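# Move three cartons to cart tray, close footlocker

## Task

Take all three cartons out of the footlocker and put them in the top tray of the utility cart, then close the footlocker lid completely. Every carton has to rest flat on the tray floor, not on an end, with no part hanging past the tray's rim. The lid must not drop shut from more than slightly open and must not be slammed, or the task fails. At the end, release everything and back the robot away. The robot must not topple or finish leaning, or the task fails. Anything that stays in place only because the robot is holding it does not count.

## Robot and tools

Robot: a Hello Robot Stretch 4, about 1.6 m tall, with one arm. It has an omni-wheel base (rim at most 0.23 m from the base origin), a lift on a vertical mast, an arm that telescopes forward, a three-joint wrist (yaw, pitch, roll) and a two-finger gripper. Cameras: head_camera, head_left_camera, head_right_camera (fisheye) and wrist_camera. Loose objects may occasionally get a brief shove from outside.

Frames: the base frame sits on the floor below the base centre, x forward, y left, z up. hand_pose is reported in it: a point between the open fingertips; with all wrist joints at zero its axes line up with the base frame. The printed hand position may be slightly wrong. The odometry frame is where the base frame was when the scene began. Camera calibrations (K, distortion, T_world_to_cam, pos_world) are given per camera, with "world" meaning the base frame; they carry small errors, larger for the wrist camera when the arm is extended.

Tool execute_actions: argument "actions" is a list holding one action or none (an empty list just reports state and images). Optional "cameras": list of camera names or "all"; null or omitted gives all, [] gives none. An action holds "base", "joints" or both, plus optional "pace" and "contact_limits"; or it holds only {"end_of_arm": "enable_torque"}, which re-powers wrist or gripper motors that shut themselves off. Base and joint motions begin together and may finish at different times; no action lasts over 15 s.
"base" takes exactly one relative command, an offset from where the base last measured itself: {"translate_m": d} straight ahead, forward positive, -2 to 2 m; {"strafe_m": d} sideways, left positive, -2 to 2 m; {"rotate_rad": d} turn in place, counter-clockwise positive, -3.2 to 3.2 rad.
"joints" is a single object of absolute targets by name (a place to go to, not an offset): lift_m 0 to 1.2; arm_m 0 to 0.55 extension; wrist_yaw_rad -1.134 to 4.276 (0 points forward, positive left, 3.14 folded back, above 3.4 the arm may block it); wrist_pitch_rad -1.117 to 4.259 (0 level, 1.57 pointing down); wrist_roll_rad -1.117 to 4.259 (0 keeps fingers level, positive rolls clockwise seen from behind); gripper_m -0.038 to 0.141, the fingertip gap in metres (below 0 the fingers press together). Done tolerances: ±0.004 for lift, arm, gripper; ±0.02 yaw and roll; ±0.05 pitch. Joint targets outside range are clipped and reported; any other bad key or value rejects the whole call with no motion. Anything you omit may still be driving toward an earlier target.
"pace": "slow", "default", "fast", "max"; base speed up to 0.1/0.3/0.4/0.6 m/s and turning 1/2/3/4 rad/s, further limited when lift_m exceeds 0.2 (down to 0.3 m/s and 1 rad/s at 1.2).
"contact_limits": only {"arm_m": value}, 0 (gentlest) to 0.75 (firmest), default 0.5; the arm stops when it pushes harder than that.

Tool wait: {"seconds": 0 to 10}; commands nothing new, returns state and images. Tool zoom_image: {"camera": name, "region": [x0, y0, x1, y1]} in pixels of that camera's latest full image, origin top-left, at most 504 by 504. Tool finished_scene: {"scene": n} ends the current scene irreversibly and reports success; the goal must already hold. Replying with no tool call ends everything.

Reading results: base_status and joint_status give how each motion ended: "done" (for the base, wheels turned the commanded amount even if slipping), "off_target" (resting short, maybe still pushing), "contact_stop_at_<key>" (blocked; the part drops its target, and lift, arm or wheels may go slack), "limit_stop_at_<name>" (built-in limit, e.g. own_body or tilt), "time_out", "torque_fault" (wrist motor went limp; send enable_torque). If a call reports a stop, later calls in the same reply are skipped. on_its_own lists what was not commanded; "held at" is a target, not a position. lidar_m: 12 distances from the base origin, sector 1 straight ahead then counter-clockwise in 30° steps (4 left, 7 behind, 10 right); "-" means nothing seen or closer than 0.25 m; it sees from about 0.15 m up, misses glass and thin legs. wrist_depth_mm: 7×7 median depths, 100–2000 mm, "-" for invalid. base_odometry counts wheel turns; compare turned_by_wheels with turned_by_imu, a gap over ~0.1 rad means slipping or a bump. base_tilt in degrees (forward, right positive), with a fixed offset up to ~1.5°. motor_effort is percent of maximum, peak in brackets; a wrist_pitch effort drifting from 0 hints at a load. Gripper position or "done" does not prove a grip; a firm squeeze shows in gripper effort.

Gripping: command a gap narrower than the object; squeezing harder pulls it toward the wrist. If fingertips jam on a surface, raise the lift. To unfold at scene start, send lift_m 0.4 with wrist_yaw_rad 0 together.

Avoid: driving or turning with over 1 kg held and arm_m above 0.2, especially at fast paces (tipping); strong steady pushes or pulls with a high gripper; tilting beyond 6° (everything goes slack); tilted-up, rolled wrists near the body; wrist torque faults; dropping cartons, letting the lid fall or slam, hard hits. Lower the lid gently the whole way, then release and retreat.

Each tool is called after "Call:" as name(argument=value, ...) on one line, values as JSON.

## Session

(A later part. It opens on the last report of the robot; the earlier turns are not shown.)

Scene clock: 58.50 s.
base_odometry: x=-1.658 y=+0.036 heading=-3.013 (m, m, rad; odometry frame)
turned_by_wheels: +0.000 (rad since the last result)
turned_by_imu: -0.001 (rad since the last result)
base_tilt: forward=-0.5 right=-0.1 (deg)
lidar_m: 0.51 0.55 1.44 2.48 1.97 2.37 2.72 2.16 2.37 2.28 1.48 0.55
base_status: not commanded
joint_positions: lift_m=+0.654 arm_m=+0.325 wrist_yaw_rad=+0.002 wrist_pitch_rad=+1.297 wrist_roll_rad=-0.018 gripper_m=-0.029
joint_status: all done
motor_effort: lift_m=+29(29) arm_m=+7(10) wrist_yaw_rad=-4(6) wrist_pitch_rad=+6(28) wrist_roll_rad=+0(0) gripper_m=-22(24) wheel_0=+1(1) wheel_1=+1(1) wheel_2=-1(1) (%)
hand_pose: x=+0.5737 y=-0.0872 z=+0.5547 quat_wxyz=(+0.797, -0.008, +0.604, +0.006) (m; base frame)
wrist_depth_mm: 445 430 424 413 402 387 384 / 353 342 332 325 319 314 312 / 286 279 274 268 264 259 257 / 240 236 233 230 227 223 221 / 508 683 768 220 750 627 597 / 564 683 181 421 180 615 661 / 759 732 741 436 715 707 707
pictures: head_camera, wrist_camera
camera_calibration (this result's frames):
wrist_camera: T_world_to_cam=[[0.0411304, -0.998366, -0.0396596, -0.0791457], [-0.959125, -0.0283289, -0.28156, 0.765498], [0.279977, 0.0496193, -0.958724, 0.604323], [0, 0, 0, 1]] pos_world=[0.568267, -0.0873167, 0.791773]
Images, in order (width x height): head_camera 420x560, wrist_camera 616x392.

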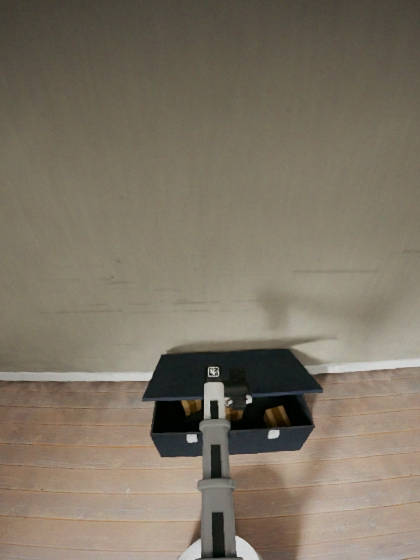

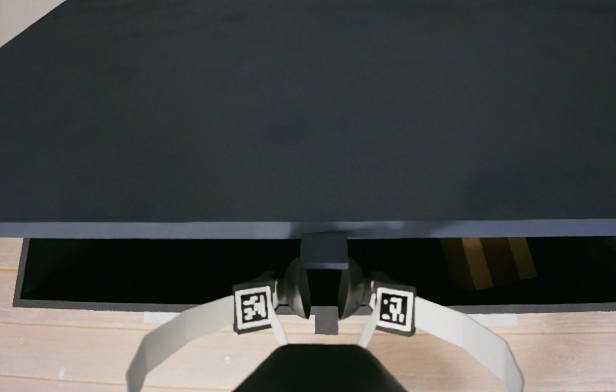

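Call:
execute_actions(actions=[{"joints":{"lift_m":0.75,"arm_m":0.399},"pace":"slow"}], cameras=["wrist_camera"])

Call:
execute_actions(actions=[{"joints":{"lift_m":0.82,"arm_m":0.494},"pace":"slow"}], cameras=["wrist_camera","head_left_camera"])

Scene clock: 60.63 s.
base_odometry: x=-1.658 y=+0.036 heading=-3.013 (m, m, rad; odometry frame)
turned_by_wheels: +0.000 (rad since the last result)
turned_by_imu: -0.001 (rad since the last result)
base_tilt: forward=-0.5 right=-0.1 (deg)
lidar_m: 0.50 0.56 1.48 2.49 1.97 2.40 2.75 2.14 2.39 2.27 1.49 0.54
base_status: not commanded
joint_positions: lift_m=+0.750 arm_m=+0.397 wrist_yaw_rad=-0.003 wrist_pitch_rad=+1.309 wrist_roll_rad=-0.018 gripper_m=-0.030
joint_status: all done
on_its_own: wrist_pitch_rad is at rest, and its effort (-28) is outside its rest range (-23 to +23)
motor_effort: lift_m=+23(31) arm_m=+12(13) wrist_yaw_rad=+8(9) wrist_pitch_rad=-28(28) wrist_roll_rad=+0(0) gripper_m=-20(23) wheel_0=+1(1) wheel_1=+1(1) wheel_2=-1(1) (%)
hand_pose: x=+0.6421 y=-0.0876 z=+0.6493 quat_wxyz=(+0.793, -0.006, +0.609, +0.004) (m; base frame)
wrist_depth_mm: 615 603 597 591 591 597 591 / 683 535 508 488 473 462 455 / 355 345 334 325 320 312 310 / 259 254 251 246 241 237 234 / 564 647 854 220 759 707 564 / 878 691 182 820 181 707 597 / 854 621 654 338 539 496 788
pictures: wrist_camera
camera_calibration (this result's frames):
wrist_camera: T_world_to_cam=[[0.0357913, -0.998554, -0.0401197, -0.0748701], [-0.962541, -0.0236483, -0.270103, 0.852905], [0.268764, 0.0482842, -0.961995, 0.685029], [0, 0, 0, 1]] pos_world=[0.639525, -0.0876681, 0.886363]
Images, in order (width x height): wrist_camera 616x392.

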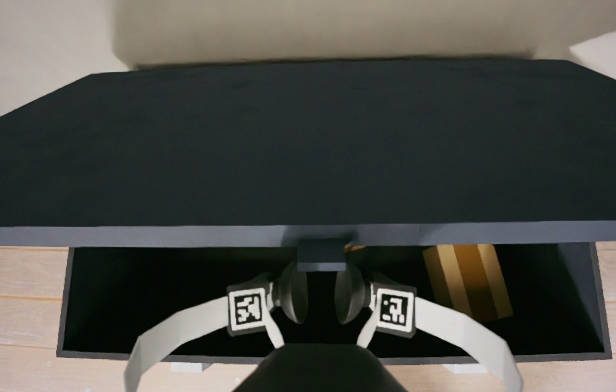

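Scene clock: 62.87 s.
base_odometry: x=-1.658 y=+0.036 heading=-3.013 (m, m, rad; odometry frame)
turned_by_wheels: +0.000 (rad since the last result)
turned_by_imu: -0.001 (rad since the last result)
base_tilt: forward=-0.5 right=-0.1 (deg)
lidar_m: 0.49 0.54 1.48 2.49 2.00 2.41 2.71 2.18 2.39 2.27 1.49 0.52
base_status: not commanded
joint_positions: lift_m=+0.820 arm_m=+0.492 wrist_yaw_rad=-0.001 wrist_pitch_rad=+1.304 wrist_roll_rad=-0.018 gripper_m=-0.030
joint_status: all done
motor_effort: lift_m=+21(31) arm_m=+10(13) wrist_yaw_rad=+4(9) wrist_pitch_rad=-11(28) wrist_roll_rad=+1(1) gripper_m=-15(26) wheel_0=+1(1) wheel_1=+1(1) wheel_2=-2(2) (%)
hand_pose: x=+0.7393 y=-0.0875 z=+0.7199 quat_wxyz=(+0.795, -0.007, +0.607, +0.005) (m; base frame)
wrist_depth_mm: 462 455 449 445 442 449 445 / 569 574 574 574 574 564 559 / 768 699 691 691 691 676 668 / 320 309 301 294 286 279 274 / 227 224 220 214 213 211 597 / 946 741 181 202 181 768 627 / 931 647 878 512 866 707 634
pictures: head_left_camera, wrist_camera
camera_calibration (this result's frames):
wrist_camera: T_world_to_cam=[[0.0380162, -0.998482, -0.0398636, -0.0771992], [-0.960897, -0.0255772, -0.275723, 0.968165], [0.274285, 0.0487867, -0.96041, 0.721657], [0, 0, 0, 1]] pos_world=[0.735301, -0.0875264, 0.956955]
Images, in order (width x height): head_left_camera 420x672, wrist_camera 616x392.

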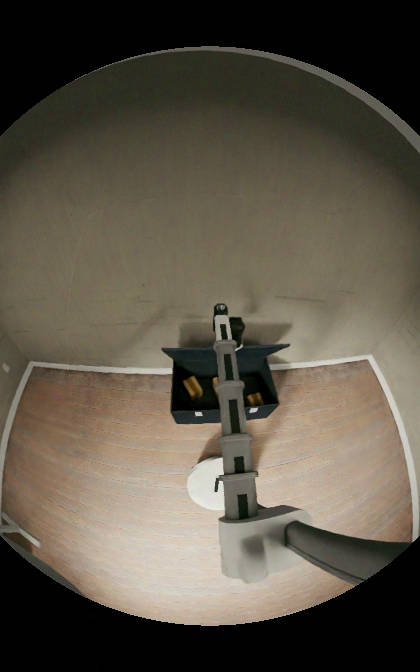

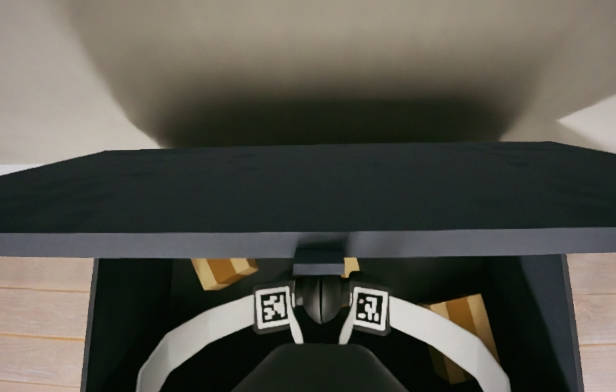

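Call:
execute_actions(actions=[{"base":{"translate_m":0.2},"pace":"slow"}], cameras=["wrist_camera","head_left_camera"])

Call:
execute_actions(actions=[{"joints":{"arm_m":0.545},"pace":"slow"}], cameras=["wrist_camera","head_left_camera"])

Scene clock: 66.23 s.
base_odometry: x=-1.856 y=+0.010 heading=-3.013 (m, m, rad; odometry frame)
turned_by_wheels: +0.000 (rad since the last result)
turned_by_imu: -0.001 (rad since the last result)
base_tilt: forward=-0.5 right=-0.2 (deg)
lidar_m: 0.31 0.31 1.20 2.46 2.09 2.39 2.93 2.31 2.39 2.26 0.47 0.32
base_status: done
joint_positions: lift_m=+0.820 arm_m=+0.492 wrist_yaw_rad=+0.000 wrist_pitch_rad=+1.301 wrist_roll_rad=-0.018 gripper_m=-0.030
joint_status: not commanded
motor_effort: lift_m=+21(21) arm_m=+9(10) wrist_yaw_rad=+2(3) wrist_pitch_rad=-4(11) wrist_roll_rad=+0(0) gripper_m=-18(15) wheel_0=+3(5) wheel_1=+3(4) wheel_2=-1(4) (%)
hand_pose: x=+0.7402 y=-0.0875 z=+0.7201 quat_wxyz=(+0.796, -0.007, +0.606, +0.005) (m; base frame)
wrist_depth_mm: 158 156 153 153 152 153 - / 194 196 196 196 195 192 190 / 271 272 272 270 267 265 262 / 449 439 389 387 382 379 373 / 173 171 169 167 164 170 255 / 946 732 182 202 181 820 627 / 917 647 768 455 854 707 621
pictures: head_left_camera, wrist_camera
camera_calibration (this result's frames):
wrist_camera: T_world_to_cam=[[0.0384044, -0.998471, -0.0397683, -0.0775569], [-0.960209, -0.0258569, -0.278084, 0.970192], [0.276631, 0.0488656, -0.959733, 0.719389], [0, 0, 0, 1]] pos_world=[0.735561, -0.0875054, 0.957132]
Images, in order (width x height): head_left_camera 420x672, wrist_camera 616x392.

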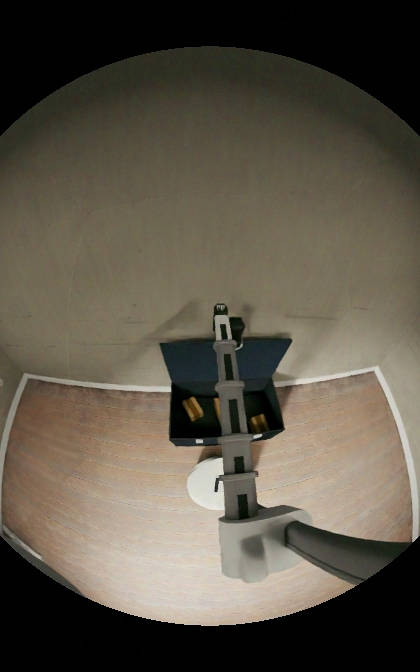

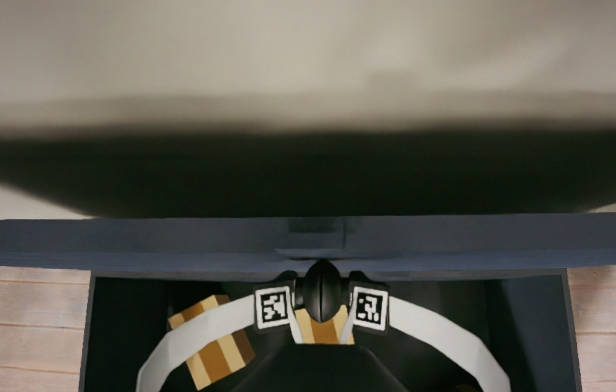

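Scene clock: 67.93 s.
base_odometry: x=-1.856 y=+0.010 heading=-3.013 (m, m, rad; odometry frame)
turned_by_wheels: +0.000 (rad since the last result)
turned_by_imu: -0.001 (rad since the last result)
base_tilt: forward=-0.6 right=-0.1 (deg)
lidar_m: 0.31 0.32 1.18 2.46 2.08 2.41 2.94 2.34 2.38 2.27 0.45 0.30
base_status: not commanded
joint_positions: lift_m=+0.820 arm_m=+0.543 wrist_yaw_rad=+0.000 wrist_pitch_rad=+1.301 wrist_roll_rad=-0.018 gripper_m=-0.030
joint_status: all done
motor_effort: lift_m=+21(21) arm_m=+9(9) wrist_yaw_rad=+2(2) wrist_pitch_rad=-3(4) wrist_roll_rad=+1(1) gripper_m=-17(15) wheel_0=+2(3) wheel_1=+3(3) wheel_2=-1(0) (%)
hand_pose: x=+0.7912 y=-0.0874 z=+0.7201 quat_wxyz=(+0.796, -0.007, +0.606, +0.005) (m; base frame)
wrist_depth_mm: - - - - - - - / 106 107 107 107 106 108 - / 139 139 139 139 138 136 140 / 182 181 180 174 175 173 171 / 259 255 251 221 247 248 251 / 931 609 182 202 181 574 585 / 917 647 759 452 854 707 621
pictures: head_left_camera, wrist_camera
camera_calibration (this result's frames):
wrist_camera: T_world_to_cam=[[0.0385819, -0.998464, -0.0397591, -0.0796521], [-0.960138, -0.0260185, -0.278313, 1.01935], [0.276851, 0.048912, -0.959667, 0.705054], [0, 0, 0, 1]] pos_world=[0.786599, -0.0874933, 0.957149]
Images, in order (width x height): head_left_camera 420x672, wrist_camera 616x392.

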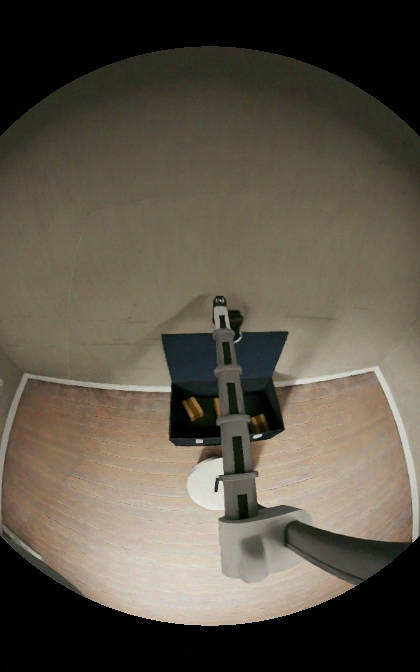

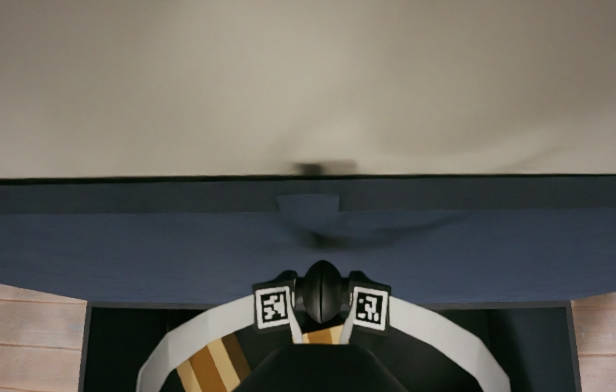

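Lid rests on the wall. Look inside.

Call:
execute_actions(actions=[{"joints":{"arm_m":0.3,"wrist_pitch_rad":1.57,"lift_m":0.7,"gripper_m":0.141}}], cameras=["wrist_camera","head_camera"])

Scene clock: 70.60 s.
base_odometry: x=-1.856 y=+0.010 heading=-3.013 (m, m, rad; odometry frame)
turned_by_wheels: +0.000 (rad since the last result)
turned_by_imu: -0.001 (rad since the last result)
base_tilt: forward=-0.5 right=-0.2 (deg)
lidar_m: 0.31 0.35 1.16 2.48 2.08 2.40 2.94 2.34 2.38 2.28 0.46 0.31
base_status: not commanded
joint_positions: lift_m=+0.700 arm_m=+0.302 wrist_yaw_rad=+0.000 wrist_pitch_rad=+1.570 wrist_roll_rad=-0.018 gripper_m=+0.141
joint_status: all done
motor_effort: lift_m=+16(21) arm_m=-9(8) wrist_yaw_rad=+1(2) wrist_pitch_rad=-2(5) wrist_roll_rad=+0(1) gripper_m=-4(15) wheel_0=+2(2) wheel_1=+3(3) wheel_2=+0(1) (%)
hand_pose: x=+0.4726 y=-0.0874 z=+0.5901 quat_wxyz=(+0.707, -0.006, +0.707, +0.006) (m; base frame)
wrist_depth_mm: 512 521 508 517 521 535 521 / 564 691 723 715 788 768 585 / 559 699 699 683 788 788 591 / 564 741 809 809 788 715 597 / 564 732 809 798 788 661 597 / 564 580 530 634 525 196 549 / 854 842 732 135 820 809 798
pictures: head_camera, wrist_camera
camera_calibration (this result's frames):
wrist_camera: T_world_to_cam=[[0.0267576, -0.998457, -0.0486654, -0.0616604], [-0.999576, -0.0261637, -0.0127993, 0.539159], [0.0115063, 0.0489872, -0.998733, 0.816979], [0, 0, 0, 1]] pos_world=[0.53118, -0.0874804, 0.819844]
Images, in order (width x height): head_camera 420x560, wrist_camera 616x392.

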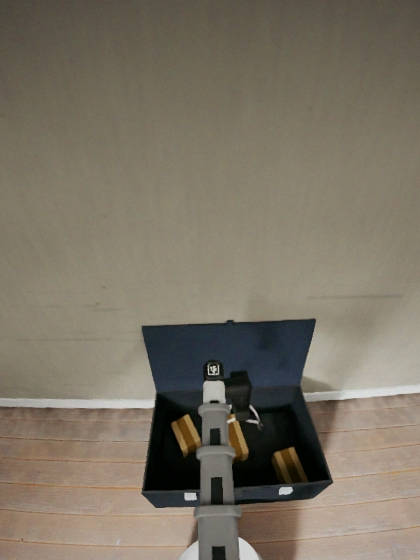

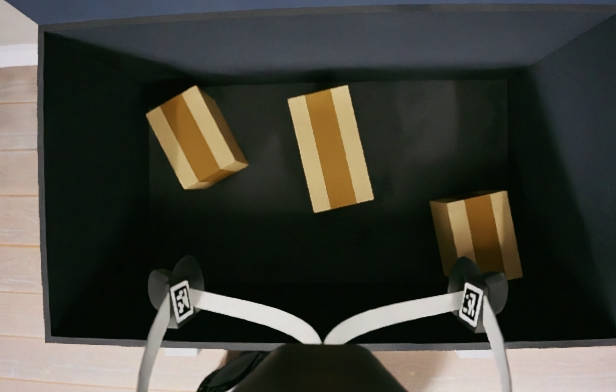

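Call:
execute_actions(actions=[{"base":{"strafe_m":-0.01},"joints":{"arm_m":0.453,"wrist_roll_rad":-0.24,"lift_m":0.3}}], cameras=["wrist_camera","head_camera"])

Scene clock: 73.37 s.
base_odometry: x=-1.858 y=+0.020 heading=-3.013 (m, m, rad; odometry frame)
turned_by_wheels: +0.000 (rad since the last result)
turned_by_imu: -0.001 (rad since the last result)
base_tilt: forward=-0.5 right=-0.1 (deg)
lidar_m: 0.30 0.33 0.45 2.50 2.10 2.42 2.94 2.32 2.38 2.28 0.46 0.32
base_status: done
joint_positions: lift_m=+0.300 arm_m=+0.451 wrist_yaw_rad=+0.000 wrist_pitch_rad=+1.570 wrist_roll_rad=-0.240 gripper_m=+0.141
joint_status: all done
motor_effort: lift_m=+16(16) arm_m=+9(8) wrist_yaw_rad=+0(1) wrist_pitch_rad=+0(1) wrist_roll_rad=+0(3) gripper_m=+1(1) wheel_0=+1(10) wheel_1=+0(8) wheel_2=+0(0) (%)
hand_pose: x=+0.6226 y=-0.0874 z=+0.1901 quat_wxyz=(+0.702, -0.085, +0.702, +0.085) (m; base frame)
wrist_depth_mm: 290 247 209 184 164 150 - / 312 397 351 289 243 207 188 / 286 399 399 389 384 351 297 / 285 370 397 273 384 382 379 / 285 399 397 273 387 382 379 / 410 404 277 273 273 196 379 / 413 407 399 135 392 384 382
pictures: head_camera, wrist_camera
camera_calibration (this result's frames):
wrist_camera: T_world_to_cam=[[0.246079, -0.968037, -0.0484694, -0.219071], [-0.96925, -0.245734, -0.0130466, 0.645976], [0.000718972, 0.0501895, -0.998739, 0.422579], [0, 0, 0, 1]] pos_world=[0.679717, -0.0745398, 0.419856]
Images, in order (width x height): head_camera 420x560, wrist_camera 616x392.

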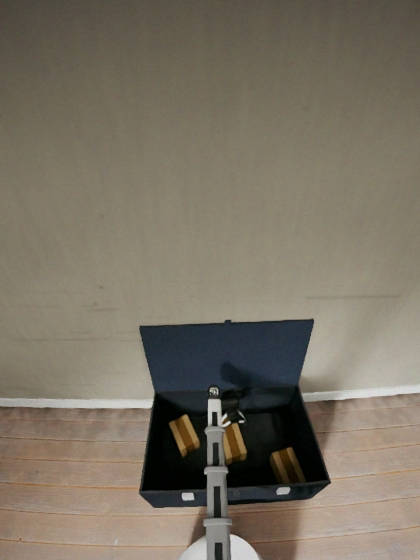

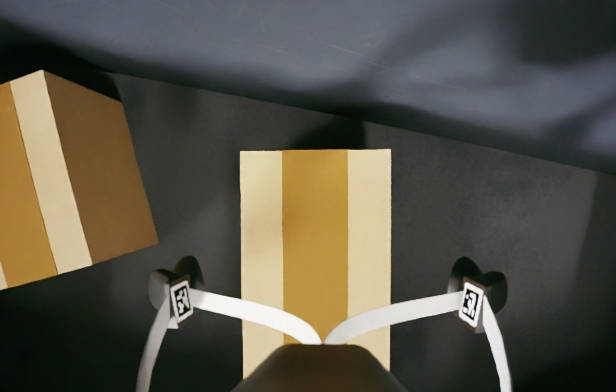

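Call:
execute_actions(actions=[{"base":{"strafe_m":0.007},"joints":{"arm_m":0.443,"lift_m":0.21},"pace":"slow"}], cameras=["wrist_camera"])

Call:
execute_actions(actions=[{"joints":{"gripper_m":0.06}}], cameras=[])

Call:
execute_actions(actions=[{"joints":{"lift_m":0.62}}], cameras=["wrist_camera"])

Call:
execute_actions(actions=[{"base":{"translate_m":-0.4},"joints":{"arm_m":0.1,"wrist_roll_rad":0}}], cameras=[])

Call:
execute_actions(actions=[{"base":{"rotate_rad":-2.7},"pace":"slow"}], cameras=["head_camera","head_left_camera"])

Scene clock: 75.13 s.
base_odometry: x=-1.857 y=+0.013 heading=-3.013 (m, m, rad; odometry frame)
turned_by_wheels: +0.000 (rad since the last result)
turned_by_imu: -0.001 (rad since the last result)
base_tilt: forward=-0.6 right=-0.2 (deg)
lidar_m: 0.31 0.31 1.15 2.48 2.10 2.42 2.93 2.35 2.39 2.26 0.44 0.32
base_status: done
joint_positions: lift_m=+0.211 arm_m=+0.445 wrist_yaw_rad=+0.000 wrist_pitch_rad=+1.570 wrist_roll_rad=-0.240 gripper_m=+0.141
joint_status: all done
motor_effort: lift_m=+14(15) arm_m=-9(7) wrist_yaw_rad=+1(0) wrist_pitch_rad=-1(0) wrist_roll_rad=-1(1) gripper_m=+1(4) wheel_0=-2(6) wheel_1=+2(6) wheel_2=+0(3) (%)
hand_pose: x=+0.6157 y=-0.0874 z=+0.1002 quat_wxyz=(+0.702, -0.085, +0.702, +0.085) (m; base frame)
wrist_depth_mm: 306 270 227 199 179 163 - / 274 307 304 301 263 224 202 / 260 310 304 183 180 294 290 / 246 309 186 183 181 294 293 / 234 310 186 183 181 296 293 / 317 312 187 183 181 191 293 / 317 312 187 140 182 297 294
pictures: wrist_camera
camera_calibration (this result's frames):
wrist_camera: T_world_to_cam=[[0.246079, -0.968037, -0.0484705, -0.221728], [-0.96925, -0.245734, -0.0130424, 0.638115], [0.000714684, 0.0501895, -0.998739, 0.332844], [0, 0, 0, 1]] pos_world=[0.672817, -0.0745398, 0.329999]
Images, in order (width x height): wrist_camera 616x392.

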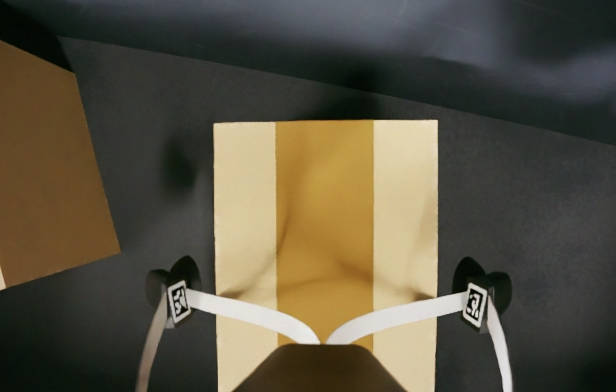

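Scene clock: 76.97 s.
base_odometry: x=-1.857 y=+0.013 heading=-3.013 (m, m, rad; odometry frame)
turned_by_wheels: +0.000 (rad since the last result)
turned_by_imu: -0.001 (rad since the last result)
base_tilt: forward=-0.5 right=-0.1 (deg)
lidar_m: 0.30 0.31 1.19 2.47 2.10 2.40 2.95 2.31 2.40 2.27 0.47 0.32
base_status: not commanded
joint_positions: lift_m=+0.210 arm_m=+0.445 wrist_yaw_rad=+0.000 wrist_pitch_rad=+1.570 wrist_roll_rad=-0.240 gripper_m=+0.060
joint_status: all done
motor_effort: lift_m=+18(18) arm_m=-9(9) wrist_yaw_rad=-1(0) wrist_pitch_rad=+0(3) wrist_roll_rad=-1(0) gripper_m=-25(23) wheel_0=-2(2) wheel_1=+1(1) wheel_2=+0(0) (%)
hand_pose: x=+0.6158 y=-0.0874 z=+0.0999 quat_wxyz=(+0.702, -0.085, +0.702, +0.085) (m; base frame)
wrist_depth_mm: 307 273 230 202 180 164 - / 273 306 301 298 266 228 204 / 258 307 174 171 169 290 289 / 245 307 175 172 170 291 290 / 233 309 175 173 171 293 289 / 314 310 175 173 171 179 291 / 317 310 177 148 171 296 291
pictures: none
No camera images: the call's "cameras" was empty. Leave "cameras" out to get every camera's image.

Scene clock: 79.60 s.
base_odometry: x=-1.857 y=+0.013 heading=-3.013 (m, m, rad; odometry frame)
turned_by_wheels: +0.000 (rad since the last result)
turned_by_imu: -0.001 (rad since the last result)
base_tilt: forward=-0.5 right=-0.1 (deg)
lidar_m: 0.29 0.34 1.19 2.46 2.08 2.39 2.95 2.34 2.34 2.28 0.47 0.30
base_status: not commanded
joint_positions: lift_m=+0.619 arm_m=+0.445 wrist_yaw_rad=+0.000 wrist_pitch_rad=+1.570 wrist_roll_rad=-0.240 gripper_m=+0.060
joint_status: all done
motor_effort: lift_m=+27(29) arm_m=-9(9) wrist_yaw_rad=+1(1) wrist_pitch_rad=+0(0) wrist_roll_rad=+0(1) gripper_m=-23(24) wheel_0=-2(3) wheel_1=+1(1) wheel_2=+0(0) (%)
hand_pose: x=+0.6158 y=-0.0874 z=+0.5092 quat_wxyz=(+0.702, -0.085, +0.702, +0.085) (m; base frame)
wrist_depth_mm: 373 332 293 265 242 224 210 / 459 492 399 368 324 287 265 / 488 634 174 171 169 387 366 / 508 640 174 171 169 699 585 / 535 732 175 172 170 699 591 / 559 683 176 173 171 178 559 / 539 580 177 148 171 591 512
pictures: wrist_camera
camera_calibration (this result's frames):
wrist_camera: T_world_to_cam=[[0.246216, -0.968006, -0.0484004, -0.202044], [-0.969215, -0.245857, -0.0133184, 0.643631], [0.00099274, 0.0501896, -0.998739, 0.741074], [0, 0, 0, 1]] pos_world=[0.672827, -0.0745325, 0.738933]
Images, in order (width x height): wrist_camera 616x392.

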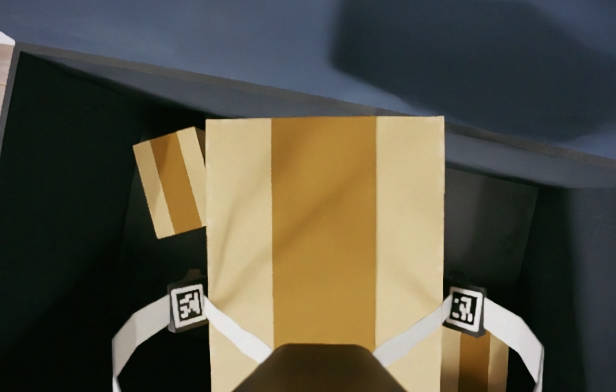

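Scene clock: 82.40 s.
base_odometry: x=-1.460 y=+0.065 heading=-3.013 (m, m, rad; odometry frame)
turned_by_wheels: +0.000 (rad since the last result)
turned_by_imu: -0.001 (rad since the last result)
base_tilt: forward=-0.6 right=-0.1 (deg)
lidar_m: 0.69 0.72 1.76 2.48 1.87 2.39 2.52 2.01 2.39 2.27 1.78 0.75
base_status: done
joint_positions: lift_m=+0.619 arm_m=+0.101 wrist_yaw_rad=+0.000 wrist_pitch_rad=+1.570 wrist_roll_rad=+0.000 gripper_m=+0.060
joint_status: all done
motor_effort: lift_m=+27(27) arm_m=-8(10) wrist_yaw_rad=+1(2) wrist_pitch_rad=+0(2) wrist_roll_rad=+1(5) gripper_m=-20(26) wheel_0=+0(8) wheel_1=-1(6) wheel_2=+0(10) (%)
hand_pose: x=+0.2727 y=-0.0874 z=+0.5092 quat_wxyz=(+0.707, +0.000, +0.707, +0.000) (m; base frame)
wrist_depth_mm: 759 750 750 732 732 707 707 / 759 759 750 732 723 707 707 / 768 759 174 170 169 715 723 / 768 759 175 171 170 715 707 / 768 759 175 173 170 723 723 / 768 768 176 173 171 178 715 / 778 668 177 148 172 723 715
pictures: none
No camera images: the call's "cameras" was empty. Leave "cameras" out to get every camera's image.

Scene clock: 86.40 s.
base_odometry: x=-1.460 y=+0.065 heading=+0.571 (m, m, rad; odometry frame)
turned_by_wheels: -2.700 (rad since the last result)
turned_by_imu: -2.731 (rad since the last result)
base_tilt: forward=-0.5 right=-0.1 (deg)
lidar_m: 2.02 2.05 2.27 1.95 0.76 0.69 0.73 1.62 2.46 1.84 2.22 2.52
base_status: done
joint_positions: lift_m=+0.619 arm_m=+0.101 wrist_yaw_rad=+0.000 wrist_pitch_rad=+1.570 wrist_roll_rad=+0.000 gripper_m=+0.060
joint_status: not commanded
motor_effort: lift_m=+27(27) arm_m=-8(8) wrist_yaw_rad=+1(2) wrist_pitch_rad=+1(1) wrist_roll_rad=+2(1) gripper_m=-26(25) wheel_0=+2(8) wheel_1=+0(9) wheel_2=+2(7) (%)
hand_pose: x=+0.2728 y=-0.0874 z=+0.5092 quat_wxyz=(+0.708, +0.000, +0.707, +0.000) (m; base frame)
wrist_depth_mm: 759 750 741 732 723 715 707 / 759 759 750 741 732 723 707 / 759 759 174 170 169 723 715 / 768 759 174 171 170 732 707 / 768 768 175 172 171 723 715 / 778 768 176 173 171 178 715 / 778 676 178 148 171 732 723
pictures: head_camera, head_left_camera
Images, in order (width x height): head_camera 420x560, head_left_camera 420x672.

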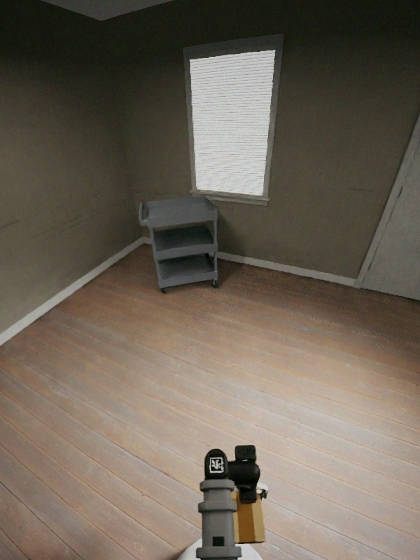

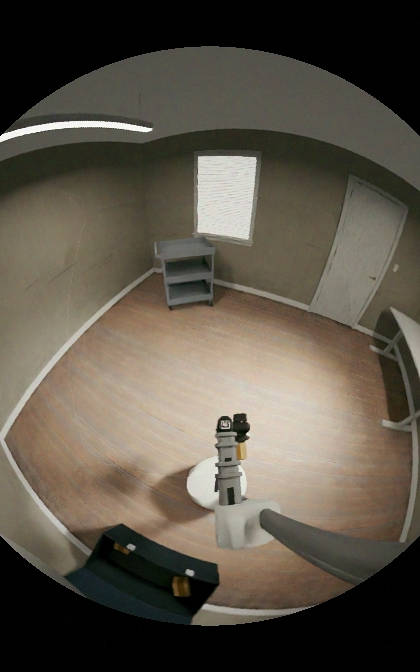

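Call:
execute_actions(actions=[{"base":{"rotate_rad":0.15}}], cameras=[])

Call:
execute_actions(actions=[{"base":{"translate_m":1.4},"joints":{"lift_m":1.15},"pace":"fast"}], cameras=["head_camera","head_left_camera"])

Scene clock: 87.37 s.
base_odometry: x=-1.460 y=+0.065 heading=+0.721 (m, m, rad; odometry frame)
turned_by_wheels: +0.150 (rad since the last result)
turned_by_imu: +0.151 (rad since the last result)
base_tilt: forward=-0.5 right=-0.2 (deg)
lidar_m: 2.01 2.33 2.27 1.65 0.72 0.69 0.76 1.88 2.47 1.86 2.57 2.52
base_status: done
joint_positions: lift_m=+0.619 arm_m=+0.101 wrist_yaw_rad=+0.000 wrist_pitch_rad=+1.569 wrist_roll_rad=+0.000 gripper_m=+0.060
joint_status: not commanded
motor_effort: lift_m=+27(27) arm_m=-8(8) wrist_yaw_rad=+1(1) wrist_pitch_rad=+1(1) wrist_roll_rad=+1(1) gripper_m=-23(22) wheel_0=+0(8) wheel_1=-2(6) wheel_2=+0(4) (%)
hand_pose: x=+0.2728 y=-0.0874 z=+0.5092 quat_wxyz=(+0.708, +0.000, +0.707, +0.000) (m; base frame)
wrist_depth_mm: 768 750 750 732 723 715 707 / 768 750 750 732 732 707 699 / 768 750 173 171 168 715 707 / 768 759 174 171 169 723 715 / 778 759 175 172 170 732 715 / 768 759 176 173 171 178 715 / 778 676 177 148 171 732 715
pictures: none
No camera images: the call's "cameras" was empty. Leave "cameras" out to get every camera's image.

Scene clock: 92.17 s.
base_odometry: x=-0.408 y=+0.989 heading=+0.721 (m, m, rad; odometry frame)
turned_by_wheels: +0.000 (rad since the last result)
turned_by_imu: -0.001 (rad since the last result)
base_tilt: forward=-0.5 right=-0.2 (deg)
lidar_m: 0.29 0.64 1.49 1.62 2.31 1.92 1.98 3.31 2.45 1.84 1.36 0.34
base_status: done
joint_positions: lift_m=+1.149 arm_m=+0.101 wrist_yaw_rad=+0.000 wrist_pitch_rad=+1.570 wrist_roll_rad=+0.000 gripper_m=+0.060
joint_status: all done
motor_effort: lift_m=+27(28) arm_m=-8(8) wrist_yaw_rad=+1(0) wrist_pitch_rad=+0(1) wrist_roll_rad=+1(2) gripper_m=-25(25) wheel_0=+1(9) wheel_1=+1(7) wheel_2=+0(15) (%)
hand_pose: x=+0.2727 y=-0.0874 z=+1.0392 quat_wxyz=(+0.707, +0.000, +0.707, +0.000) (m; base frame)
wrist_depth_mm: 1336 1281 798 798 778 1229 1229 / 1336 1308 1308 1138 1281 1229 1229 / 1336 1308 174 170 168 1255 1229 / 1308 1308 174 171 169 1255 1229 / 1308 1336 176 172 170 1255 1255 / 1336 1308 176 173 171 178 1255 / 1366 1308 177 148 171 1255 1255
pictures: head_camera, head_left_camera
Images, in order (width x height): head_camera 420x560, head_left_camera 420x672.

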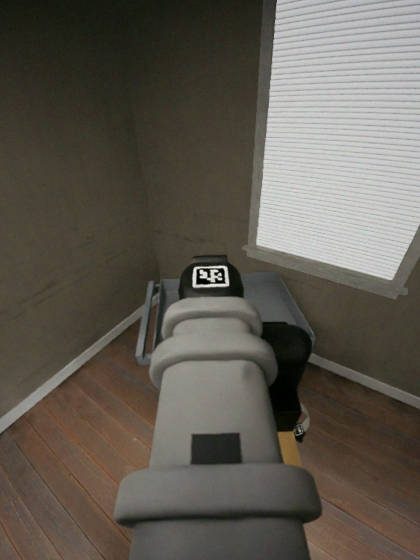

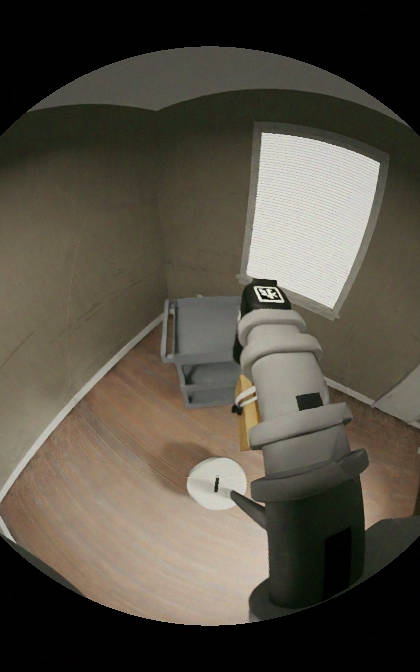

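Call:
execute_actions(actions=[{"base":{"translate_m":0.2},"joints":{"lift_m":1.2}}], cameras=["wrist_camera","head_left_camera"])

Scene clock: 94.30 s.
base_odometry: x=-0.258 y=+1.121 heading=+0.721 (m, m, rad; odometry frame)
turned_by_wheels: +0.000 (rad since the last result)
turned_by_imu: +0.000 (rad since the last result)
base_tilt: forward=-0.6 right=-0.1 (deg)
lidar_m: 0.27 0.43 1.38 1.49 2.17 2.09 2.20 3.43 2.57 1.62 1.17 0.35
base_status: done
joint_positions: lift_m=+1.199 arm_m=+0.101 wrist_yaw_rad=+0.000 wrist_pitch_rad=+1.570 wrist_roll_rad=+0.000 gripper_m=+0.060
joint_status: all done
motor_effort: lift_m=+28(28) arm_m=-8(8) wrist_yaw_rad=+0(0) wrist_pitch_rad=+0(2) wrist_roll_rad=+1(1) gripper_m=-20(24) wheel_0=+0(3) wheel_1=+1(6) wheel_2=+2(7) (%)
hand_pose: x=+0.2727 y=-0.0874 z=+1.0889 quat_wxyz=(+0.708, +0.000, +0.707, +0.000) (m; base frame)
wrist_depth_mm: 466 530 521 517 512 504 492 / 917 530 525 517 508 508 1281 / 1366 1366 173 170 169 1308 1281 / 1397 1397 174 171 169 1281 1281 / 1397 1366 175 172 170 1308 1281 / 1397 1366 176 173 171 178 1281 / 1397 1397 177 148 172 1336 1281
pictures: head_left_camera, wrist_camera
camera_calibration (this result's frames):
wrist_camera: T_world_to_cam=[[0.00962787, -0.998768, -0.0486702, -0.0273895], [-0.99987, -0.00898733, -0.0133624, 0.347929], [0.0129086, 0.0487926, -0.998726, 1.31702], [0, 0, 0, 1]] pos_world=[0.331147, -0.0884894, 1.31865]
Images, in order (width x height): head_left_camera 420x672, wrist_camera 616x392.

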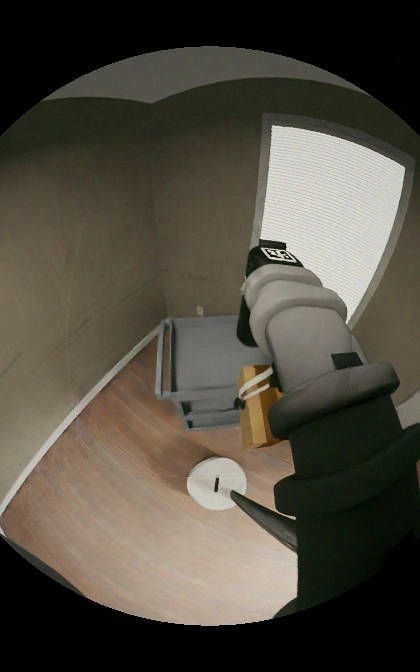

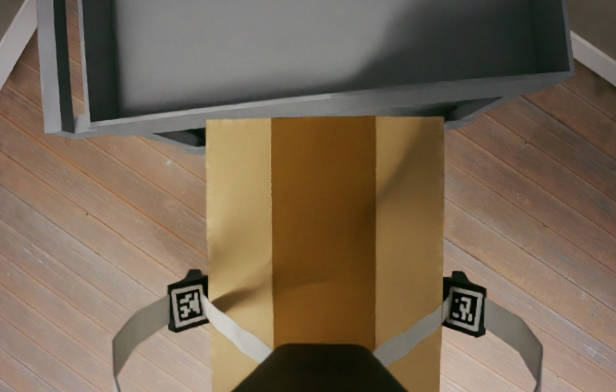

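Call:
execute_actions(actions=[{"base":{"strafe_m":0.2},"joints":{"lift_m":1.06,"wrist_roll_rad":-0.11}}], cameras=[])

Call:
execute_actions(actions=[{"joints":{"arm_m":0.47}}], cameras=["wrist_camera","head_left_camera"])

Scene clock: 96.37 s.
base_odometry: x=-0.390 y=+1.271 heading=+0.721 (m, m, rad; odometry frame)
turned_by_wheels: +0.000 (rad since the last result)
turned_by_imu: -0.001 (rad since the last result)
base_tilt: forward=-0.6 right=-0.2 (deg)
lidar_m: 0.28 1.26 1.22 1.33 1.88 2.02 2.08 3.59 2.74 1.76 0.63 0.27
base_status: done
joint_positions: lift_m=+1.060 arm_m=+0.101 wrist_yaw_rad=+0.000 wrist_pitch_rad=+1.570 wrist_roll_rad=-0.110 gripper_m=+0.060
joint_status: all done
motor_effort: lift_m=+18(28) arm_m=-8(8) wrist_yaw_rad=+1(1) wrist_pitch_rad=+0(1) wrist_roll_rad=-1(2) gripper_m=-21(23) wheel_0=+1(12) wheel_1=+0(8) wheel_2=+1(2) (%)
hand_pose: x=+0.2727 y=-0.0874 z=+0.9499 quat_wxyz=(+0.706, -0.039, +0.706, +0.039) (m; base frame)
wrist_depth_mm: 1229 1205 382 377 375 368 364 / 1229 1205 340 362 357 366 364 / 1229 1229 174 170 169 691 676 / 1255 1229 174 171 170 1160 1138 / 1255 1205 175 172 170 1160 1160 / 1229 1255 176 173 171 179 1160 / 1255 1229 177 148 171 1182 1160
pictures: none
No camera images: the call's "cameras" was empty. Leave "cameras" out to get every camera's image.

Scene clock: 98.57 s.
base_odometry: x=-0.390 y=+1.271 heading=+0.721 (m, m, rad; odometry frame)
turned_by_wheels: +0.000 (rad since the last result)
turned_by_imu: -0.001 (rad since the last result)
base_tilt: forward=-0.5 right=-0.1 (deg)
lidar_m: 0.39 1.25 1.21 1.30 1.86 2.03 2.05 3.61 2.72 1.75 0.63 0.42
base_status: not commanded
joint_positions: lift_m=+1.060 arm_m=+0.468 wrist_yaw_rad=+0.000 wrist_pitch_rad=+1.569 wrist_roll_rad=-0.110 gripper_m=+0.060
joint_status: all done
motor_effort: lift_m=+19(19) arm_m=+9(10) wrist_yaw_rad=+0(1) wrist_pitch_rad=+1(2) wrist_roll_rad=+0(1) gripper_m=-21(25) wheel_0=+2(1) wheel_1=+0(0) wheel_2=+1(1) (%)
hand_pose: x=+0.6398 y=-0.0874 z=+0.9499 quat_wxyz=(+0.707, -0.039, +0.706, +0.039) (m; base frame)
wrist_depth_mm: 1060 334 377 375 370 366 362 / 1160 340 379 377 370 366 366 / 1229 1205 174 170 168 366 364 / 1255 1229 174 171 170 370 366 / 1255 1229 175 172 170 370 366 / 1255 319 176 173 171 178 366 / 1255 343 177 148 172 373 368
pictures: head_left_camera, wrist_camera
camera_calibration (this result's frames):
wrist_camera: T_world_to_cam=[[0.118832, -0.991728, -0.0485166, -0.107088], [-0.992884, -0.118306, -0.0135908, 0.699327], [0.0077386, 0.0497863, -0.99873, 1.17686], [0, 0, 0, 1]] pos_world=[0.697969, -0.0820596, 1.17967]
Images, in order (width x height): head_left_camera 420x672, wrist_camera 616x392.

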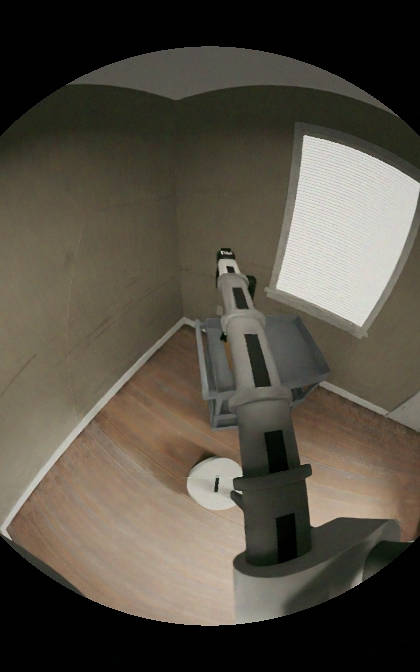

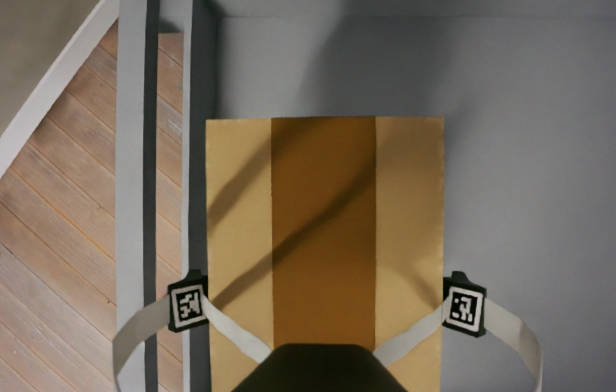

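Call:
execute_actions(actions=[{"joints":{"lift_m":0.985},"pace":"slow"}], cameras=[])

Call:
execute_actions(actions=[{"joints":{"gripper_m":0.141}}], cameras=[])

Call:
execute_actions(actions=[{"joints":{"lift_m":1.06}}], cameras=["wrist_camera"])

Call:
execute_actions(actions=[{"base":{"translate_m":-1.6},"joints":{"arm_m":0.1},"pace":"fast"}], cameras=[])

Call:
execute_actions(actions=[{"base":{"rotate_rad":2.55},"joints":{"lift_m":0.6}}], cameras=[])

Call:
execute_actions(actions=[{"base":{"strafe_m":0.416},"joints":{"arm_m":0.48,"wrist_roll_rad":-0.5},"pace":"fast"}], cameras=[])

Call:
execute_actions(actions=[{"base":{"translate_m":0.28}}], cameras=["wrist_camera","head_camera"])

Scene clock: 100.47 s.
base_odometry: x=-0.390 y=+1.271 heading=+0.721 (m, m, rad; odometry frame)
turned_by_wheels: +0.000 (rad since the last result)
turned_by_imu: -0.001 (rad since the last result)
base_tilt: forward=-0.5 right=-0.2 (deg)
lidar_m: 0.40 1.27 1.22 1.29 1.90 2.04 2.06 3.60 2.75 1.76 0.64 0.43
base_status: not commanded
joint_positions: lift_m=+0.985 arm_m=+0.468 wrist_yaw_rad=+0.000 wrist_pitch_rad=+1.570 wrist_roll_rad=-0.110 gripper_m=+0.060
joint_status: all done
motor_effort: lift_m=+18(20) arm_m=+9(9) wrist_yaw_rad=-1(0) wrist_pitch_rad=+1(0) wrist_roll_rad=+0(0) gripper_m=-19(23) wheel_0=+2(1) wheel_1=+0(0) wheel_2=+1(1) (%)
hand_pose: x=+0.6398 y=-0.0874 z=+0.8749 quat_wxyz=(+0.706, -0.039, +0.706, +0.039) (m; base frame)
wrist_depth_mm: 976 256 304 300 297 293 289 / 634 259 304 301 298 294 291 / 691 262 173 170 169 293 291 / 699 264 174 172 169 296 291 / 699 264 175 172 171 297 293 / 707 248 175 173 171 179 296 / 1182 254 177 147 172 298 294
pictures: none
No camera images: the call's "cameras" was empty. Leave "cameras" out to get every camera's image.

Scene clock: 102.30 s.
base_odometry: x=-0.390 y=+1.271 heading=+0.721 (m, m, rad; odometry frame)
turned_by_wheels: +0.000 (rad since the last result)
turned_by_imu: -0.001 (rad since the last result)
base_tilt: forward=-0.6 right=-0.1 (deg)
lidar_m: 0.39 1.27 1.21 1.28 1.90 2.05 2.05 3.60 2.74 1.76 0.63 0.42
base_status: not commanded
joint_positions: lift_m=+0.985 arm_m=+0.468 wrist_yaw_rad=+0.000 wrist_pitch_rad=+1.570 wrist_roll_rad=-0.110 gripper_m=+0.141
joint_status: all done
motor_effort: lift_m=+18(18) arm_m=+8(8) wrist_yaw_rad=+1(1) wrist_pitch_rad=-2(5) wrist_roll_rad=+0(0) gripper_m=-1(23) wheel_0=+1(1) wheel_1=+0(0) wheel_2=+1(1) (%)
hand_pose: x=+0.6395 y=-0.0874 z=+0.8749 quat_wxyz=(+0.706, -0.039, +0.706, +0.039) (m; base frame)
wrist_depth_mm: 991 257 307 301 298 294 290 / 1042 259 306 303 300 296 291 / 691 263 298 185 183 296 293 / 699 263 187 185 183 297 294 / 707 263 189 186 184 296 296 / 1160 250 189 186 184 196 296 / 1182 263 190 135 185 300 296
pictures: none
No camera images: the call's "cameras" was empty. Leave "cameras" out to get every camera's image.

Scene clock: 103.60 s.
base_odometry: x=-0.390 y=+1.271 heading=+0.721 (m, m, rad; odometry frame)
turned_by_wheels: +0.000 (rad since the last result)
turned_by_imu: -0.001 (rad since the last result)
base_tilt: forward=-0.6 right=-0.1 (deg)
lidar_m: 0.40 1.25 1.22 1.31 1.92 2.02 2.07 3.61 2.74 1.75 0.66 0.41
base_status: not commanded
joint_positions: lift_m=+1.060 arm_m=+0.468 wrist_yaw_rad=+0.000 wrist_pitch_rad=+1.570 wrist_roll_rad=-0.110 gripper_m=+0.141
joint_status: all done
motor_effort: lift_m=+25(26) arm_m=+8(8) wrist_yaw_rad=+2(2) wrist_pitch_rad=-2(2) wrist_roll_rad=-1(1) gripper_m=+3(2) wheel_0=+1(1) wheel_1=+0(0) wheel_2=+1(1) (%)
hand_pose: x=+0.6395 y=-0.0874 z=+0.9494 quat_wxyz=(+0.706, -0.039, +0.706, +0.039) (m; base frame)
wrist_depth_mm: 1042 336 375 377 370 368 364 / 1182 340 382 379 373 368 364 / 1229 1229 382 375 373 368 366 / 1255 1205 366 259 258 368 366 / 1255 1205 368 262 259 370 368 / 1255 320 265 262 258 196 368 / 1255 332 387 135 375 373 368
pictures: wrist_camera
camera_calibration (this result's frames):
wrist_camera: T_world_to_cam=[[0.118517, -0.991761, -0.0486159, -0.106791], [-0.992928, -0.118031, -0.0127592, 0.698333], [0.00691586, 0.0497842, -0.998736, 1.17688], [0, 0, 0, 1]] pos_world=[0.697912, -0.0820757, 1.17911]
Images, in order (width x height): wrist_camera 616x392.

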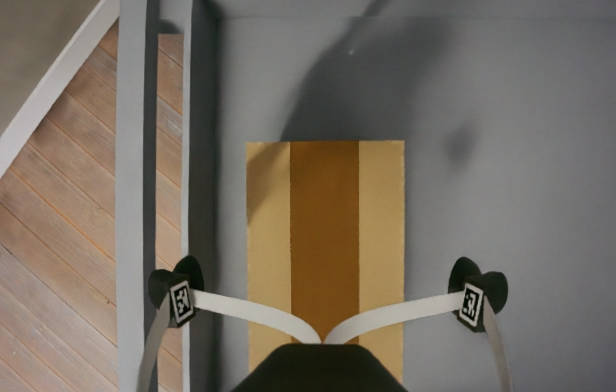

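Scene clock: 109.77 s.
base_odometry: x=-1.592 y=+0.215 heading=+0.721 (m, m, rad; odometry frame)
turned_by_wheels: +0.000 (rad since the last result)
turned_by_imu: -0.003 (rad since the last result)
base_tilt: forward=-0.6 right=-0.2 (deg)
lidar_m: 1.99 2.17 2.11 1.52 0.61 0.59 0.71 1.74 2.64 2.06 2.70 2.13
base_status: done
joint_positions: lift_m=+1.060 arm_m=+0.102 wrist_yaw_rad=+0.000 wrist_pitch_rad=+1.570 wrist_roll_rad=-0.110 gripper_m=+0.141
joint_status: all done
motor_effort: lift_m=+25(25) arm_m=-8(8) wrist_yaw_rad=+3(0) wrist_pitch_rad=-2(2) wrist_roll_rad=+0(1) gripper_m=-1(1) wheel_0=+0(5) wheel_1=-1(7) wheel_2=+0(8) (%)
hand_pose: x=+0.2726 y=-0.0874 z=+0.9494 quat_wxyz=(+0.706, -0.039, +0.706, +0.039) (m; base frame)
wrist_depth_mm: 1229 1205 1205 1182 1182 1160 1138 / 1255 1205 1205 1182 1182 1160 1118 / 1205 1205 1205 1182 1160 1160 1138 / 1229 1229 1229 1182 1182 1160 1138 / 1255 1229 1205 976 1205 1160 1160 / 1255 1255 976 960 1182 196 1160 / 1229 1205 1229 135 1205 1182 1160
pictures: none
No camera images: the call's "cameras" was empty. Leave "cameras" out to get every camera's image.

Scene clock: 112.83 s.
base_odometry: x=-1.592 y=+0.215 heading=-3.012 (m, m, rad; odometry frame)
turned_by_wheels: +2.550 (rad since the last result)
turned_by_imu: +2.576 (rad since the last result)
base_tilt: forward=-0.6 right=-0.1 (deg)
lidar_m: 0.57 0.60 1.59 2.64 2.09 2.67 2.63 1.99 2.20 2.12 1.60 0.62
base_status: done
joint_positions: lift_m=+0.600 arm_m=+0.102 wrist_yaw_rad=+0.000 wrist_pitch_rad=+1.570 wrist_roll_rad=-0.110 gripper_m=+0.141
joint_status: all done
motor_effort: lift_m=+16(25) arm_m=-9(8) wrist_yaw_rad=+1(2) wrist_pitch_rad=-1(2) wrist_roll_rad=+0(0) gripper_m=-1(0) wheel_0=-1(4) wheel_1=-2(7) wheel_2=+0(7) (%)
hand_pose: x=+0.2727 y=-0.0874 z=+0.4901 quat_wxyz=(+0.706, -0.039, +0.706, +0.039) (m; base frame)
wrist_depth_mm: 732 715 676 647 615 691 691 / 750 741 723 715 707 699 691 / 759 750 732 723 707 699 691 / 750 741 723 723 707 699 691 / 750 741 732 723 715 707 691 / 750 741 517 508 715 196 699 / 759 525 517 135 715 699 699
pictures: none
No camera images: the call's "cameras" was empty. Leave "cameras" out to get every camera's image.

Scene clock: 115.10 s.
base_odometry: x=-1.538 y=-0.198 heading=-3.012 (m, m, rad; odometry frame)
turned_by_wheels: +0.000 (rad since the last result)
turned_by_imu: -0.002 (rad since the last result)
base_tilt: forward=-0.5 right=-0.1 (deg)
lidar_m: 0.58 1.17 1.59 2.22 1.71 2.04 2.64 2.25 2.64 2.52 0.88 0.62
base_status: done
joint_positions: lift_m=+0.600 arm_m=+0.478 wrist_yaw_rad=+0.000 wrist_pitch_rad=+1.570 wrist_roll_rad=-0.500 gripper_m=+0.141
joint_status: all done
motor_effort: lift_m=+17(17) arm_m=+8(11) wrist_yaw_rad=-1(0) wrist_pitch_rad=-1(2) wrist_roll_rad=-1(6) gripper_m=+0(0) wheel_0=+2(10) wheel_1=-1(12) wheel_2=+0(1) (%)
hand_pose: x=+0.6497 y=-0.0874 z=+0.4900 quat_wxyz=(+0.685, -0.175, +0.685, +0.175) (m; base frame)
wrist_depth_mm: 750 741 732 521 569 580 496 / 741 741 732 647 569 676 609 / 750 732 535 699 683 683 668 / 750 741 521 699 691 683 668 / 750 741 723 530 699 676 676 / 750 750 732 430 407 196 668 / 759 750 741 135 707 427 627
pictures: none
No camera images: the call's "cameras" was empty. Leave "cameras" out to get every camera's image.

Scene clock: 117.50 s.
base_odometry: x=-1.816 y=-0.234 heading=-3.012 (m, m, rad; odometry frame)
turned_by_wheels: +0.000 (rad since the last result)
turned_by_imu: -0.001 (rad since the last result)
base_tilt: forward=-0.5 right=-0.1 (deg)
lidar_m: 0.30 0.87 1.20 2.23 1.91 2.06 2.90 2.47 2.62 2.51 0.45 0.32
base_status: done
joint_positions: lift_m=+0.600 arm_m=+0.479 wrist_yaw_rad=+0.000 wrist_pitch_rad=+1.570 wrist_roll_rad=-0.500 gripper_m=+0.141
joint_status: not commanded
motor_effort: lift_m=+17(17) arm_m=+8(8) wrist_yaw_rad=+0(1) wrist_pitch_rad=+0(1) wrist_roll_rad=+0(0) gripper_m=+0(1) wheel_0=+1(7) wheel_1=+2(6) wheel_2=+1(9) (%)
hand_pose: x=+0.6497 y=-0.0874 z=+0.4900 quat_wxyz=(+0.685, -0.175, +0.685, +0.175) (m; base frame)
wrist_depth_mm: 741 741 539 235 191 163 - / 741 741 732 327 249 198 176 / 741 741 512 603 351 262 221 / 759 750 530 580 683 366 293 / 750 741 654 580 691 683 462 / 759 741 715 691 691 196 676 / 768 466 676 135 699 691 683
pictures: head_camera, wrist_camera
camera_calibration (this result's frames):
wrist_camera: T_world_to_cam=[[0.486947, -0.872099, -0.0482298, -0.359417], [-0.873348, -0.486923, -0.0130222, 0.592734], [-0.0121276, 0.0484625, -0.998751, 0.730331], [0, 0, 0, 1]] pos_world=[0.701537, -0.0602252, 0.719803]
Images, in order (width x height): head_camera 420x560, wrist_camera 616x392.

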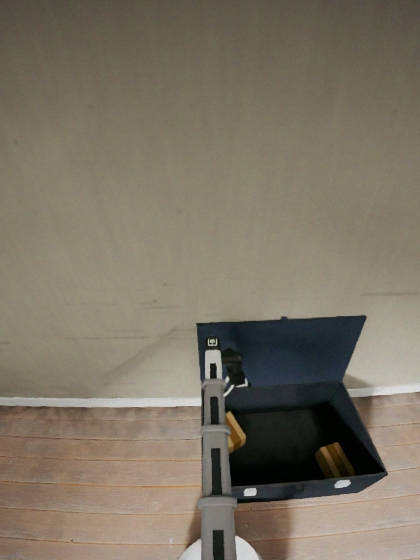

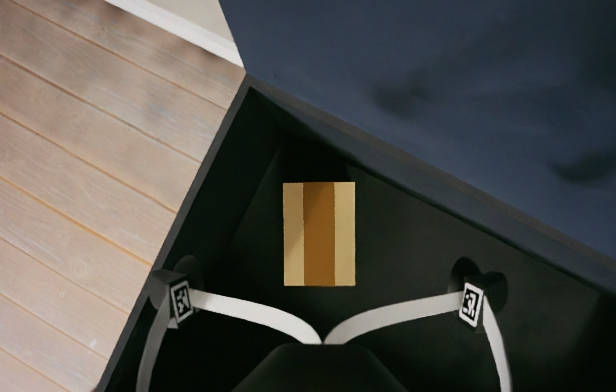

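Call:
execute_actions(actions=[{"base":{"strafe_m":0.013},"joints":{"lift_m":0.29}}], cameras=["wrist_camera"])

Scene clock: 119.90 s.
base_odometry: x=-1.814 y=-0.247 heading=-3.012 (m, m, rad; odometry frame)
turned_by_wheels: +0.000 (rad since the last result)
turned_by_imu: -0.001 (rad since the last result)
base_tilt: forward=-0.5 right=-0.1 (deg)
lidar_m: 0.28 0.87 1.19 2.21 1.89 2.06 2.91 2.48 2.63 2.54 0.45 0.32
base_status: done
joint_positions: lift_m=+0.290 arm_m=+0.479 wrist_yaw_rad=+0.000 wrist_pitch_rad=+1.570 wrist_roll_rad=-0.500 gripper_m=+0.141
joint_status: all done
motor_effort: lift_m=+16(15) arm_m=+8(8) wrist_yaw_rad=+0(0) wrist_pitch_rad=-1(0) wrist_roll_rad=+0(0) gripper_m=+2(1) wheel_0=+0(8) wheel_1=+2(7) wheel_2=+0(5) (%)
hand_pose: x=+0.6497 y=-0.0874 z=+0.1801 quat_wxyz=(+0.685, -0.175, +0.685, +0.175) (m; base frame)
wrist_depth_mm: 119 156 202 158 122 106 - / 129 174 270 254 172 128 - / 141 198 330 382 290 186 153 / 157 227 379 264 375 330 231 / 174 257 387 265 262 373 368 / 196 272 268 264 262 196 370 / 224 340 392 135 379 375 373
pictures: wrist_camera
camera_calibration (this result's frames):
wrist_camera: T_world_to_cam=[[0.486947, -0.872099, -0.0482298, -0.374368], [-0.873348, -0.486923, -0.0130222, 0.588701], [-0.0121276, 0.0484625, -0.998751, 0.42077], [0, 0, 0, 1]] pos_world=[0.701541, -0.0602252, 0.409855]
Images, in order (width x height): wrist_camera 616x392.

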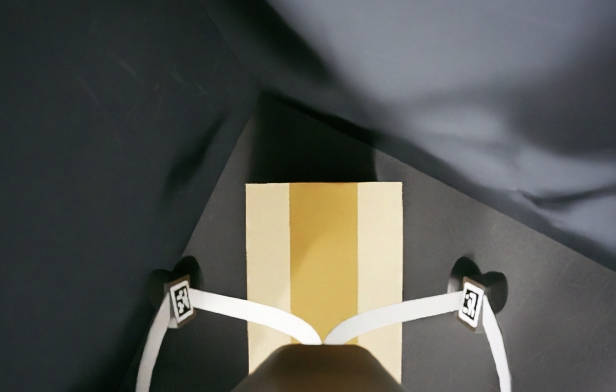

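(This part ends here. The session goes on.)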